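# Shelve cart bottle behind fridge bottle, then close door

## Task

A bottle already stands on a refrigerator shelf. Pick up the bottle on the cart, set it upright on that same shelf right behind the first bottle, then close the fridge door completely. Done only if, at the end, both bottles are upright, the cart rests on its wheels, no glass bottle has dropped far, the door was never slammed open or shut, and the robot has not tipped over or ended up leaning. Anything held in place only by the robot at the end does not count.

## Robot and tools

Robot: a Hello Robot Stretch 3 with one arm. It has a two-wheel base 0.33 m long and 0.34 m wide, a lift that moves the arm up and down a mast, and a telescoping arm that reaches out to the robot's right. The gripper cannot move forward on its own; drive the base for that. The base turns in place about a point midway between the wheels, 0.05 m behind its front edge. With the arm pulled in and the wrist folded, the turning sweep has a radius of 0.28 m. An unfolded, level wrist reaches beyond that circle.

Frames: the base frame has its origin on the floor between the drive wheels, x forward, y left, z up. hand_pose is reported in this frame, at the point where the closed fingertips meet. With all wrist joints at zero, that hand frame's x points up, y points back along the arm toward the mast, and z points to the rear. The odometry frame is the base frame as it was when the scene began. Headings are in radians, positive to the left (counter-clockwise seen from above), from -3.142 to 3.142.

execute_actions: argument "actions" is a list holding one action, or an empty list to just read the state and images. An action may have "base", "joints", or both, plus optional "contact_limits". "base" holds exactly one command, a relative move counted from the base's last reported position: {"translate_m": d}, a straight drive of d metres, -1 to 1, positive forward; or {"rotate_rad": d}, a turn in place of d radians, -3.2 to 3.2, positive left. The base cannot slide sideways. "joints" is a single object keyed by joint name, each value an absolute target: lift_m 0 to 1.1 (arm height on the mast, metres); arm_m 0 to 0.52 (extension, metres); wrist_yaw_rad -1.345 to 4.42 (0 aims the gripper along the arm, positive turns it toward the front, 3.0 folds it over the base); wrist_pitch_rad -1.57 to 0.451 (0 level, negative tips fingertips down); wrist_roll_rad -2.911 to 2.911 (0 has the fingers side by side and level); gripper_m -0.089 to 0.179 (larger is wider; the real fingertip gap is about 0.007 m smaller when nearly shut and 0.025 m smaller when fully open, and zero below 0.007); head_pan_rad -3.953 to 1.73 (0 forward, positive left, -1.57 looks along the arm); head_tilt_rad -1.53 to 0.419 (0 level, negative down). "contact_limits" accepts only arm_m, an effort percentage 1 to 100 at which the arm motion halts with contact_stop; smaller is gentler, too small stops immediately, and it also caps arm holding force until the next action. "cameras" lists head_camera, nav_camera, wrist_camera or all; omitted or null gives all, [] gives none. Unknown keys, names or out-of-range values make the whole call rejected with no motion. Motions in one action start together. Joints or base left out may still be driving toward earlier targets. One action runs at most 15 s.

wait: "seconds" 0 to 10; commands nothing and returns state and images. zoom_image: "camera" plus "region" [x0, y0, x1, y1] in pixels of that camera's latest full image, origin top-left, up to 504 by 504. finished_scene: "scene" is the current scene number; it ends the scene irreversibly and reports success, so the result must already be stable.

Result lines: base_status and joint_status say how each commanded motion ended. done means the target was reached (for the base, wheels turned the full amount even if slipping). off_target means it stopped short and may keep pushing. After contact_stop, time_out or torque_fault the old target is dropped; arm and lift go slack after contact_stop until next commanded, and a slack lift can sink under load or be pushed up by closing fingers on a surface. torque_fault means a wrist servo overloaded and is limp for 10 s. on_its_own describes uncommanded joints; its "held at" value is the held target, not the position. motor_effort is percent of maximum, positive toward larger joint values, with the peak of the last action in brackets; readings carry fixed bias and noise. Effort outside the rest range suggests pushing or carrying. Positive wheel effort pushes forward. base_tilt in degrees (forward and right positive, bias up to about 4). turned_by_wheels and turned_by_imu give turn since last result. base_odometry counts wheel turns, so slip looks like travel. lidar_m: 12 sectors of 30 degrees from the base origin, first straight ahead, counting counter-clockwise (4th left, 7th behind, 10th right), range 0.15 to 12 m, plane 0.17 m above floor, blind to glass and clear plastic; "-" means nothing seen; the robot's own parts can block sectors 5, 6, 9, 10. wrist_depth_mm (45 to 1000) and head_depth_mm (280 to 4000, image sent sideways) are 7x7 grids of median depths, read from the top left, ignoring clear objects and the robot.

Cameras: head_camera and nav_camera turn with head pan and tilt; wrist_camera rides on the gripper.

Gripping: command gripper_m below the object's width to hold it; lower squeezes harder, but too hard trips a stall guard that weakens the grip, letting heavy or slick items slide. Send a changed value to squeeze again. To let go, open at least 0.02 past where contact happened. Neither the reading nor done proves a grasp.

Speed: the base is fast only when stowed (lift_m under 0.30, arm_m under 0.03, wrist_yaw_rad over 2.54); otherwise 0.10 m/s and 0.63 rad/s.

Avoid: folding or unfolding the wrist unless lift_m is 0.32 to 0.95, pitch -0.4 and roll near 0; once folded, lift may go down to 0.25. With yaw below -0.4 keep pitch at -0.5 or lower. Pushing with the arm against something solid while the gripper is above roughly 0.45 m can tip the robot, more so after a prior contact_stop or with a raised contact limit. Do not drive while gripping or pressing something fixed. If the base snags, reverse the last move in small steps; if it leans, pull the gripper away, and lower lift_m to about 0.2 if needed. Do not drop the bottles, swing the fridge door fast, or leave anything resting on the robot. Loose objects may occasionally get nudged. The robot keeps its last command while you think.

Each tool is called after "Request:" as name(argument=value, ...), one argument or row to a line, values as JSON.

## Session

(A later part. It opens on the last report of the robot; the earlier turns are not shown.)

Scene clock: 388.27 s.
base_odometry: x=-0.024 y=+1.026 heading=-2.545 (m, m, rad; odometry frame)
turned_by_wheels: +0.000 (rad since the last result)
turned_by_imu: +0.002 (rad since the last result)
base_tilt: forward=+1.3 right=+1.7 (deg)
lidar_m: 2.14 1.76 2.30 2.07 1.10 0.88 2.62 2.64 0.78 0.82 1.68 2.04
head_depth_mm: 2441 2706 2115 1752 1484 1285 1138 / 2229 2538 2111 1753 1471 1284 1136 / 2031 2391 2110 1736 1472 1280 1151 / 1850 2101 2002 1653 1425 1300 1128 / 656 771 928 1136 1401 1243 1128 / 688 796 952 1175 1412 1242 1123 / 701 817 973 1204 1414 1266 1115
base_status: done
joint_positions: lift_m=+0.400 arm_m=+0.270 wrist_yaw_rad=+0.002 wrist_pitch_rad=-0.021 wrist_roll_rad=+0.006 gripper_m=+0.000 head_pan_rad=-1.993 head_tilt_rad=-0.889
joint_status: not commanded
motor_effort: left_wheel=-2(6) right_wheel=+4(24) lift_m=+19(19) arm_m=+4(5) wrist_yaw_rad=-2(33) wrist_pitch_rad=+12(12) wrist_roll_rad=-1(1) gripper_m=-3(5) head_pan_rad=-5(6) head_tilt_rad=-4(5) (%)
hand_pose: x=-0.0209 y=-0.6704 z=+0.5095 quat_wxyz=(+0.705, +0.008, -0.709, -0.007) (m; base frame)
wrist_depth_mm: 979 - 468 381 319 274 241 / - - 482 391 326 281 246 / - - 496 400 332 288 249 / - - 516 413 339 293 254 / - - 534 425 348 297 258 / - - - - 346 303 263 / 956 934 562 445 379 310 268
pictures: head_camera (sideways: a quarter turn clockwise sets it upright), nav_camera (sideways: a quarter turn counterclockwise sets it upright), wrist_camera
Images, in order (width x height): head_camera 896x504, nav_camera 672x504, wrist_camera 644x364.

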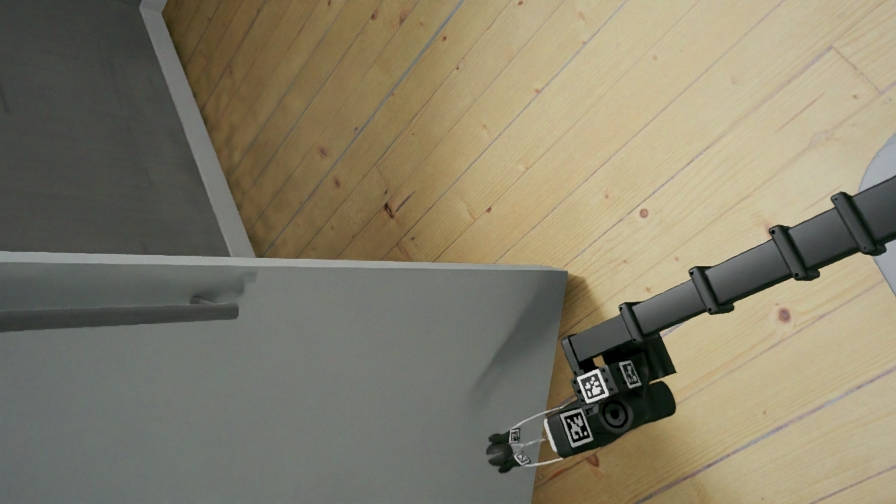

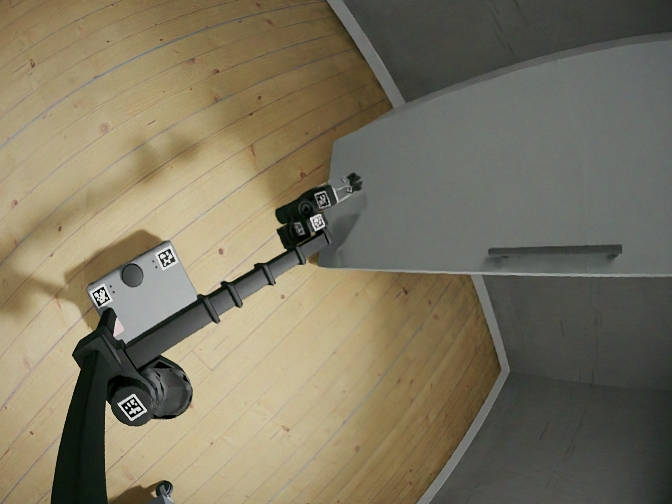

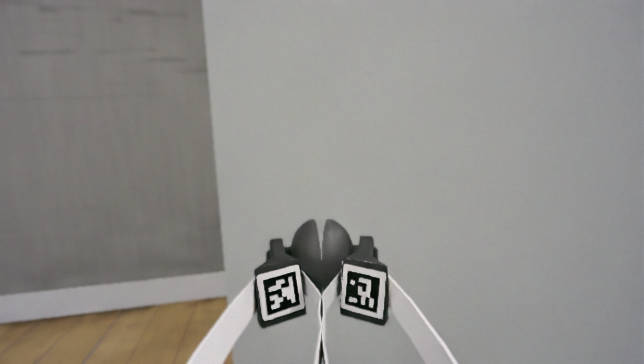

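Request:
execute_actions(
  actions=[
    {"base":{"translate_m":-0.2},"joints":{"arm_m":0.38}},
  ],
  cameras=[],
)

Request:
execute_actions(
  actions=[
    {"joints":{"arm_m":0.46}},
  ],
  cameras=[],
)

Request:
execute_actions(
  actions=[
    {"joints":{"arm_m":0.52,"head_pan_rad":-1.6,"head_tilt_rad":-0.6}},
  ],
)

Scene clock: 398.57 s.
base_odometry: x=+0.142 y=+1.139 heading=-2.545 (m, m, rad; odometry frame)
turned_by_wheels: +0.000 (rad since the last result)
turned_by_imu: +0.002 (rad since the last result)
base_tilt: forward=+1.2 right=+1.8 (deg)
lidar_m: 2.34 1.94 2.26 2.06 0.80 0.71 2.43 2.45 1.90 1.08 1.09 2.09
head_depth_mm: 2476 2672 2124 1761 1486 1278 1140 / 2272 2569 2105 1750 1478 1281 1129 / 2088 2404 2101 1719 1467 1287 1153 / 1915 2224 2101 1721 1470 1304 1136 / 1777 2068 2111 1698 1488 1249 1128 / 1661 1846 1443 1623 1399 1264 1126 / 971 1101 1267 1437 1417 1273 1120
base_status: done
joint_positions: lift_m=+0.400 arm_m=+0.380 wrist_yaw_rad=+0.002 wrist_pitch_rad=-0.021 wrist_roll_rad=+0.006 gripper_m=+0.000 head_pan_rad=-1.993 head_tilt_rad=-0.889
joint_status: all done
motor_effort: left_wheel=-2(6) right_wheel=+3(5) lift_m=+20(19) arm_m=+5(3) wrist_yaw_rad=-1(2) wrist_pitch_rad=+12(12) wrist_roll_rad=-1(1) gripper_m=-2(3) head_pan_rad=-5(4) head_tilt_rad=-5(5) (%)
hand_pose: x=-0.0211 y=-0.7803 z=+0.5095 quat_wxyz=(+0.705, +0.008, -0.709, -0.007) (m; base frame)
wrist_depth_mm: 394 410 437 458 478 - - / 404 419 444 463 492 - - / 421 426 455 476 504 - - / 949 435 461 486 520 - - / 949 446 471 499 528 - - / 993 455 471 - 546 - - / 928 465 501 526 554 875 863
pictures: none
No camera images: the call's "cameras" was empty. Leave "cameras" out to get every camera's image.

Scene clock: 400.37 s.
base_odometry: x=+0.142 y=+1.139 heading=-2.545 (m, m, rad; odometry frame)
turned_by_wheels: +0.000 (rad since the last result)
turned_by_imu: +0.000 (rad since the last result)
base_tilt: forward=+1.4 right=+1.8 (deg)
lidar_m: 2.34 1.94 2.26 2.06 0.80 0.71 2.43 2.44 1.90 1.08 1.09 2.09
head_depth_mm: 2499 2684 2128 1767 1485 1286 1142 / 2256 2592 2119 1750 1495 1280 1136 / 2091 2403 2117 1740 1474 1282 1150 / 1929 2214 2090 1718 1470 1299 1127 / 1784 2063 2081 1717 1513 1251 1123 / 1667 1864 1443 1584 1416 1268 1122 / 971 1105 1270 1451 1450 1270 1120
base_status: not commanded
joint_positions: lift_m=+0.400 arm_m=+0.460 wrist_yaw_rad=+0.001 wrist_pitch_rad=-0.021 wrist_roll_rad=+0.006 gripper_m=+0.000 head_pan_rad=-1.993 head_tilt_rad=-0.889
joint_status: all done
motor_effort: left_wheel=-2(2) right_wheel=+3(3) lift_m=+19(19) arm_m=+5(3) wrist_yaw_rad=-1(1) wrist_pitch_rad=+12(12) wrist_roll_rad=-1(1) gripper_m=-3(3) head_pan_rad=-4(5) head_tilt_rad=-5(5) (%)
hand_pose: x=-0.0211 y=-0.8603 z=+0.5095 quat_wxyz=(+0.705, +0.008, -0.709, -0.007) (m; base frame)
wrist_depth_mm: 330 343 362 379 400 - - / 337 351 369 390 411 - - / 342 356 377 398 420 - - / 348 362 387 406 431 - - / 355 372 392 418 441 - - / 359 380 398 - 458 - - / 372 386 412 440 466 835 874
pictures: none
No camera images: the call's "cameras" was empty. Leave "cameras" out to get every camera's image.

Scene clock: 401.97 s.
base_odometry: x=+0.142 y=+1.139 heading=-2.545 (m, m, rad; odometry frame)
turned_by_wheels: +0.000 (rad since the last result)
turned_by_imu: +0.000 (rad since the last result)
base_tilt: forward=+1.4 right=+1.8 (deg)
lidar_m: 2.34 1.94 2.26 2.05 0.80 0.71 2.43 2.44 1.90 1.08 1.09 2.08
head_depth_mm: 1625 1800 2045 2268 1871 1507 1268 / 1576 1737 1966 2196 1859 1502 1260 / 948 1042 1194 1392 1684 1525 1262 / 929 1025 1135 1277 1451 1421 1254 / 906 997 1096 1236 1393 1490 1260 / 884 964 1072 1200 1369 1481 1240 / 863 938 1039 1180 1737 1476 1251
base_status: not commanded
joint_positions: lift_m=+0.400 arm_m=+0.520 wrist_yaw_rad=+0.001 wrist_pitch_rad=-0.021 wrist_roll_rad=+0.006 gripper_m=+0.000 head_pan_rad=-1.607 head_tilt_rad=-0.606
joint_status: all done
motor_effort: left_wheel=-2(2) right_wheel=+3(4) lift_m=+20(19) arm_m=+5(5) wrist_yaw_rad=-1(1) wrist_pitch_rad=+12(12) wrist_roll_rad=-1(1) gripper_m=-2(2) head_pan_rad=+5(38) head_tilt_rad=+3(20) (%)
hand_pose: x=-0.0211 y=-0.9203 z=+0.5095 quat_wxyz=(+0.705, +0.008, -0.709, -0.007) (m; base frame)
wrist_depth_mm: 281 294 307 322 341 359 - / 287 297 314 331 348 371 - / 292 302 318 338 355 382 - / 296 310 326 344 364 391 - / 302 317 334 352 373 402 - / 308 322 338 - 390 410 - / 315 331 352 372 391 425 865
pictures: head_camera (sideways: a quarter turn clockwise sets it upright), nav_camera (sideways: a quarter turn counterclockwise sets it upright), wrist_camera
Images, in order (width x height): head_camera 896x504, nav_camera 672x504, wrist_camera 644x364.

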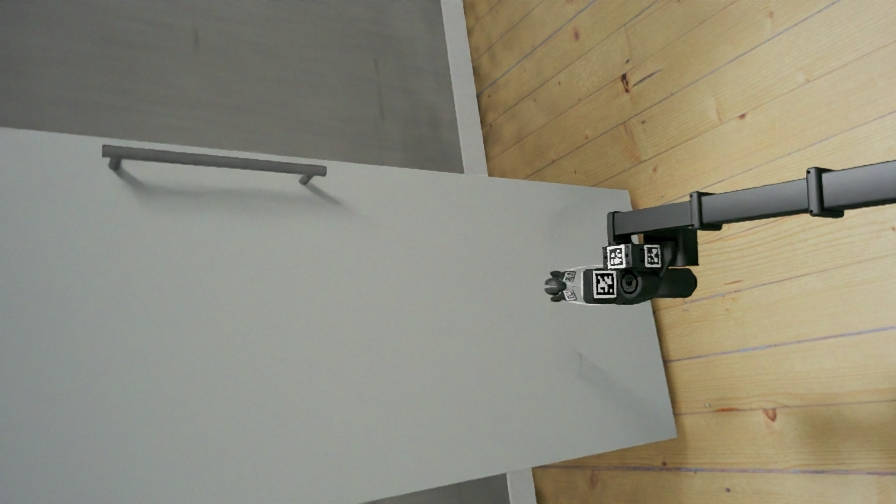

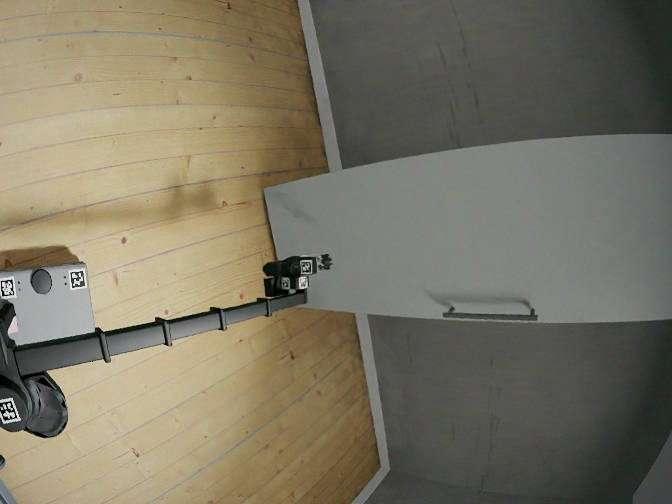

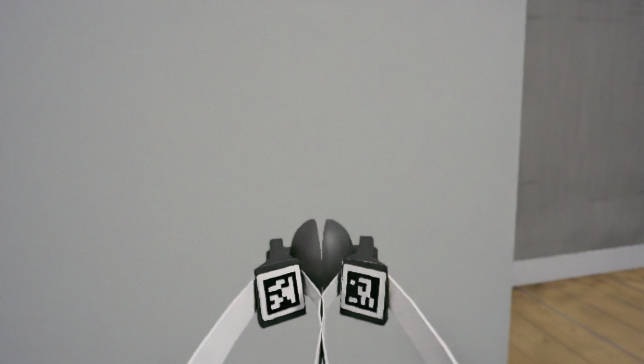

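Request:
execute_actions(
  actions=[
    {"base":{"rotate_rad":-0.7},"joints":{"arm_m":0.1}},
  ],
  cameras=[],
)

Request:
execute_actions(
  actions=[
    {"base":{"translate_m":0.4}},
  ],
  cameras=[],
)

Request:
execute_actions(
  actions=[
    {"base":{"rotate_rad":0.7}},
  ],
  cameras=[],
)

Request:
execute_actions(
  actions=[
    {"base":{"translate_m":-0.35},"joints":{"arm_m":0.27}},
  ],
  cameras=[],
)

Request:
execute_actions(
  actions=[
    {"joints":{"arm_m":0.5},"contact_limits":{"arm_m":15}},
  ],
)

Scene clock: 415.43 s.
base_odometry: x=+0.142 y=+1.139 heading=+3.038 (m, m, rad; odometry frame)
turned_by_wheels: -0.700 (rad since the last result)
turned_by_imu: -0.695 (rad since the last result)
base_tilt: forward=+1.3 right=+1.8 (deg)
lidar_m: 1.88 2.35 1.94 2.53 2.07 1.00 0.71 1.01 2.43 2.10 1.09 1.08
head_depth_mm: 2124 2302 2507 2486 1870 1519 1271 / 2247 2449 2709 2468 1872 1507 1273 / 2392 2626 2873 2453 1850 1498 1261 / 2468 2757 3000 2456 1870 1506 1244 / 2219 2451 2704 2448 1862 1500 1260 / 2022 2164 2376 2399 1850 1489 1252 / 1798 1944 2078 2206 1838 1489 1247
base_status: done
joint_positions: lift_m=+0.400 arm_m=+0.100 wrist_yaw_rad=+0.000 wrist_pitch_rad=-0.021 wrist_roll_rad=+0.006 gripper_m=+0.000 head_pan_rad=-1.607 head_tilt_rad=-0.606
joint_status: all done
motor_effort: left_wheel=+2(6) right_wheel=-3(12) lift_m=+20(19) arm_m=-5(5) wrist_yaw_rad=+0(1) wrist_pitch_rad=+12(12) wrist_roll_rad=-1(1) gripper_m=-3(2) head_pan_rad=+4(5) head_tilt_rad=+3(3) (%)
hand_pose: x=-0.0214 y=-0.5009 z=+0.5095 quat_wxyz=(+0.705, +0.008, -0.709, -0.008) (m; base frame)
wrist_depth_mm: - - - - - - - / - - - - - - - / 689 - - - - - - / 688 - - - - - - / 686 - - - - - - / 694 - - - - - - / 707 951 939 911 912 871 874
pictures: none
No camera images: the call's "cameras" was empty. Leave "cameras" out to get every camera's image.

Scene clock: 420.60 s.
base_odometry: x=-0.256 y=+1.180 heading=+3.038 (m, m, rad; odometry frame)
turned_by_wheels: +0.000 (rad since the last result)
turned_by_imu: +0.000 (rad since the last result)
base_tilt: forward=+1.3 right=+1.9 (deg)
lidar_m: 1.54 2.09 2.08 1.81 2.36 1.55 1.11 2.70 2.68 0.95 0.79 1.36
head_depth_mm: 2339 2516 2758 2494 1866 1517 1260 / 2486 2718 2992 2449 1877 1507 1267 / 2418 2739 3002 2451 1874 1509 1262 / 2094 2322 2595 2448 1855 1498 1240 / 1836 1993 2214 2323 1853 1496 1258 / 1626 950 1027 1131 1266 1387 1250 / 800 853 922 998 1093 1199 1241
base_status: done
joint_positions: lift_m=+0.400 arm_m=+0.100 wrist_yaw_rad=+0.000 wrist_pitch_rad=-0.021 wrist_roll_rad=+0.006 gripper_m=+0.000 head_pan_rad=-1.607 head_tilt_rad=-0.606
joint_status: not commanded
motor_effort: left_wheel=+2(8) right_wheel=-4(5) lift_m=+19(20) arm_m=-5(5) wrist_yaw_rad=+0(0) wrist_pitch_rad=+12(12) wrist_roll_rad=-1(1) gripper_m=-3(2) head_pan_rad=+4(4) head_tilt_rad=+3(3) (%)
hand_pose: x=-0.0214 y=-0.5009 z=+0.5095 quat_wxyz=(+0.705, +0.008, -0.709, -0.008) (m; base frame)
wrist_depth_mm: 437 525 653 - - - - / 437 525 671 - - - - / 442 534 661 - - - - / 445 536 678 - - - - / 452 536 684 - - - - / 456 537 662 - - - - / 456 554 735 906 893 888 846
pictures: none
No camera images: the call's "cameras" was empty. Leave "cameras" out to get every camera's image.

Scene clock: 422.70 s.
base_odometry: x=-0.256 y=+1.180 heading=-2.545 (m, m, rad; odometry frame)
turned_by_wheels: +0.700 (rad since the last result)
turned_by_imu: +0.697 (rad since the last result)
base_tilt: forward=+1.3 right=+1.9 (deg)
lidar_m: 2.08 1.81 2.54 2.34 1.24 1.11 2.69 2.48 0.86 0.79 1.41 1.71
head_depth_mm: 710 785 882 1011 1171 1397 1262 / 688 762 851 974 1129 1347 1265 / 670 740 826 935 1086 1276 1260 / 653 716 804 905 1033 1215 1243 / 654 728 824 968 1211 1424 1253 / 1128 1251 1402 1568 1735 1482 1256 / 1129 1238 1375 1518 1684 1500 1249
base_status: done
joint_positions: lift_m=+0.400 arm_m=+0.100 wrist_yaw_rad=+0.000 wrist_pitch_rad=-0.021 wrist_roll_rad=+0.006 gripper_m=+0.000 head_pan_rad=-1.607 head_tilt_rad=-0.606
joint_status: not commanded
motor_effort: left_wheel=-2(7) right_wheel=+3(9) lift_m=+19(19) arm_m=-5(5) wrist_yaw_rad=+0(0) wrist_pitch_rad=+12(12) wrist_roll_rad=-1(1) gripper_m=-2(3) head_pan_rad=+5(4) head_tilt_rad=+3(2) (%)
hand_pose: x=-0.0214 y=-0.5009 z=+0.5095 quat_wxyz=(+0.705, +0.008, -0.709, -0.008) (m; base frame)
wrist_depth_mm: 907 923 947 425 452 479 509 / 906 959 995 434 457 489 519 / 936 947 - 447 470 499 532 / 946 978 - 458 479 517 543 / 938 - - 462 490 522 567 / 974 - - - 512 541 576 / 958 934 928 497 516 552 599
pictures: none
No camera images: the call's "cameras" was empty. Leave "cameras" out to get every camera's image.

Scene clock: 427.37 s.
base_odometry: x=+0.033 y=+1.377 heading=-2.545 (m, m, rad; odometry frame)
turned_by_wheels: +0.000 (rad since the last result)
turned_by_imu: +0.002 (rad since the last result)
base_tilt: forward=+1.3 right=+1.7 (deg)
lidar_m: 2.43 2.10 2.53 2.30 0.87 0.98 2.34 2.36 1.63 0.84 0.84 1.79
head_depth_mm: 1382 1529 1733 1992 1869 1510 1265 / 1319 1472 1665 1904 1866 1504 1259 / 727 792 882 1027 1227 1421 1320 / 709 782 868 983 1124 1325 - / 690 760 842 946 1085 1257 1251 / 676 738 815 912 1044 1212 1256 / 659 719 793 886 1002 1155 1242
base_status: done
joint_positions: lift_m=+0.400 arm_m=+0.270 wrist_yaw_rad=+0.000 wrist_pitch_rad=-0.021 wrist_roll_rad=+0.006 gripper_m=+0.000 head_pan_rad=-1.607 head_tilt_rad=-0.606
joint_status: all done
motor_effort: left_wheel=-3(7) right_wheel=+4(5) lift_m=+19(19) arm_m=+5(5) wrist_yaw_rad=+0(0) wrist_pitch_rad=+12(12) wrist_roll_rad=-1(1) gripper_m=-2(2) head_pan_rad=+4(5) head_tilt_rad=+3(2) (%)
hand_pose: x=-0.0214 y=-0.6703 z=+0.5095 quat_wxyz=(+0.705, +0.008, -0.709, -0.008) (m; base frame)
wrist_depth_mm: 280 293 309 325 341 - - / 285 297 314 333 351 - - / 293 304 321 338 358 - - / 297 311 329 348 367 - - / 304 316 334 354 377 - - / 310 324 339 - 389 - - / 315 331 352 368 397 857 863
pictures: none
No camera images: the call's "cameras" was empty. Leave "cameras" out to get every camera's image.

Scene clock: 429.73 s.
base_odometry: x=+0.033 y=+1.377 heading=-2.545 (m, m, rad; odometry frame)
turned_by_wheels: +0.000 (rad since the last result)
turned_by_imu: +0.001 (rad since the last result)
base_tilt: forward=+1.2 right=+1.8 (deg)
lidar_m: 2.43 2.09 2.53 2.30 0.87 0.98 2.34 2.35 1.63 0.84 0.84 1.79
head_depth_mm: 1383 1531 1729 1996 1866 1518 1272 / 1310 1484 1674 1896 1867 1508 1262 / 728 788 881 1023 1228 1465 1274 / 708 781 864 979 1117 - 1251 / 692 760 847 941 1079 1260 1256 / 675 742 818 914 1035 1198 1252 / 657 719 795 882 993 1151 1253
base_status: not commanded
joint_positions: lift_m=+0.400 arm_m=+0.437 wrist_yaw_rad=+0.007 wrist_pitch_rad=-0.022 wrist_roll_rad=+0.006 gripper_m=+0.000 head_pan_rad=-1.607 head_tilt_rad=-0.605
joint_status: arm_m contact_stop (moved +0.168 of +0.230)
on_its_own: arm_m is slack since a contact_stop, until your next command for it (your +0.500 is given up)
motor_effort: left_wheel=-1(4) right_wheel=+1(9) lift_m=+20(20) arm_m=+0(17) wrist_yaw_rad=-6(7) wrist_pitch_rad=+13(16) wrist_roll_rad=-1(1) gripper_m=-2(3) head_pan_rad=+4(4) head_tilt_rad=+2(3) (%)
contact_limits: arm_m 15 (drawing in: default 32, maximum 52; extending or still: default 44, maximum 71)
hand_pose: x=-0.0197 y=-0.8378 z=+0.5091 quat_wxyz=(+0.705, +0.011, -0.709, -0.006) (m; base frame)
wrist_depth_mm: 144 150 158 165 174 185 196 / 147 153 161 169 179 188 201 / 150 157 164 173 183 194 207 / 153 160 168 177 187 198 212 / 156 162 171 180 192 204 218 / 159 166 174 - 198 210 225 / 163 170 181 191 201 216 231
pictures: head_camera (sideways: a quarter turn clockwise sets it upright), nav_camera (sideways: a quarter turn counterclockwise sets it upright), wrist_camera
Images, in order (width x height): head_camera 896x504, nav_camera 672x504, wrist_camera 644x364.

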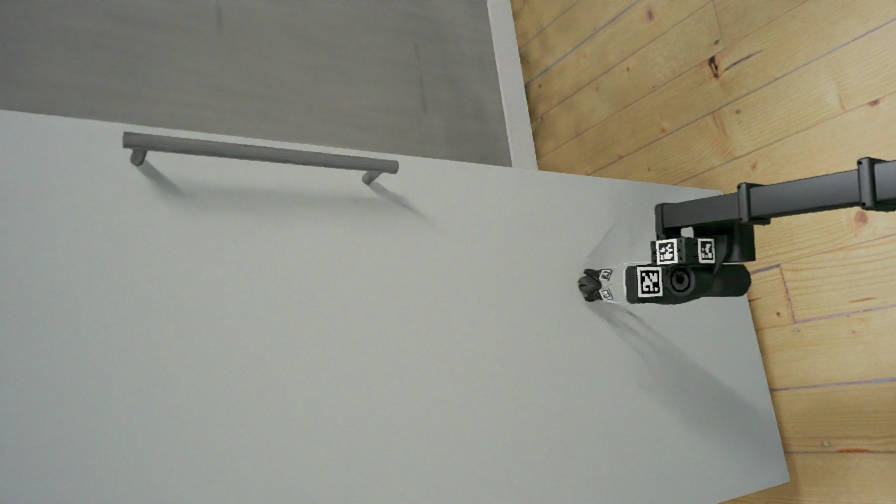

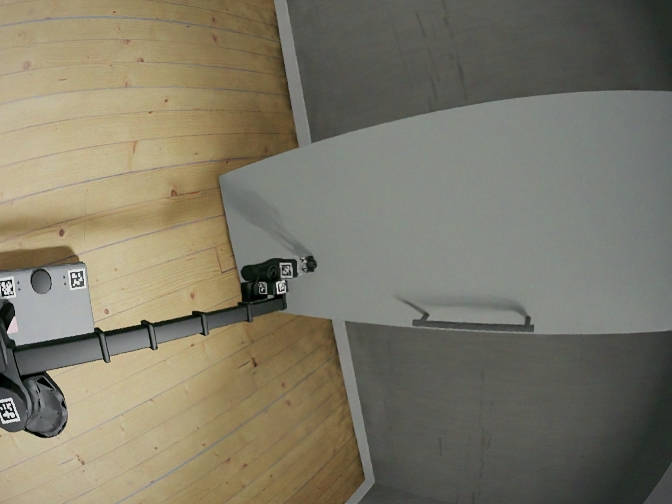

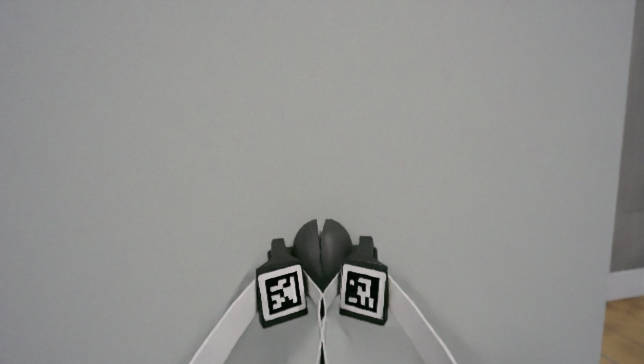

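Request:
execute_actions(
  actions=[
    {"joints":{"arm_m":0.35}},
  ],
  cameras=[],
)

Request:
finished_scene(
  scene=2,
)

Scene clock: 437.13 s.
base_odometry: x=+0.033 y=+1.377 heading=-2.545 (m, m, rad; odometry frame)
turned_by_wheels: +0.000 (rad since the last result)
turned_by_imu: +0.001 (rad since the last result)
base_tilt: forward=+1.3 right=+1.8 (deg)
lidar_m: 2.43 2.10 2.53 2.30 0.87 0.98 2.34 2.35 1.63 0.84 0.84 1.79
head_depth_mm: 1375 1529 1730 1982 1879 1510 1275 / 1301 1491 1667 1913 1858 1506 1273 / 729 790 881 1031 1227 1466 1255 / 707 779 869 982 1116 1275 1216 / 689 761 842 946 1081 1243 1250 / 677 739 816 919 1036 1208 1254 / 659 721 793 879 1003 1148 1251
base_status: not commanded
joint_positions: lift_m=+0.400 arm_m=+0.350 wrist_yaw_rad=+0.002 wrist_pitch_rad=-0.021 wrist_roll_rad=+0.006 gripper_m=+0.000 head_pan_rad=-1.607 head_tilt_rad=-0.605
joint_status: all done
motor_effort: left_wheel=-1(1) right_wheel=+1(1) lift_m=+19(20) arm_m=-5(4) wrist_yaw_rad=-1(5) wrist_pitch_rad=+12(12) wrist_roll_rad=-1(1) gripper_m=-3(3) head_pan_rad=+4(4) head_tilt_rad=+2(2) (%)
hand_pose: x=-0.0210 y=-0.7509 z=+0.5093 quat_wxyz=(+0.705, +0.008, -0.709, -0.007) (m; base frame)
wrist_depth_mm: 215 224 236 248 260 278 - / 219 228 241 253 268 285 - / 223 233 245 259 274 291 - / 227 239 251 265 281 300 - / 233 244 256 269 289 306 - / 236 248 260 - 298 315 - / 241 253 270 286 301 323 858
pictures: none
No camera images: the call's "cameras" was empty. Leave "cameras" out to get every camera's image.

The scene is finished: the task was done.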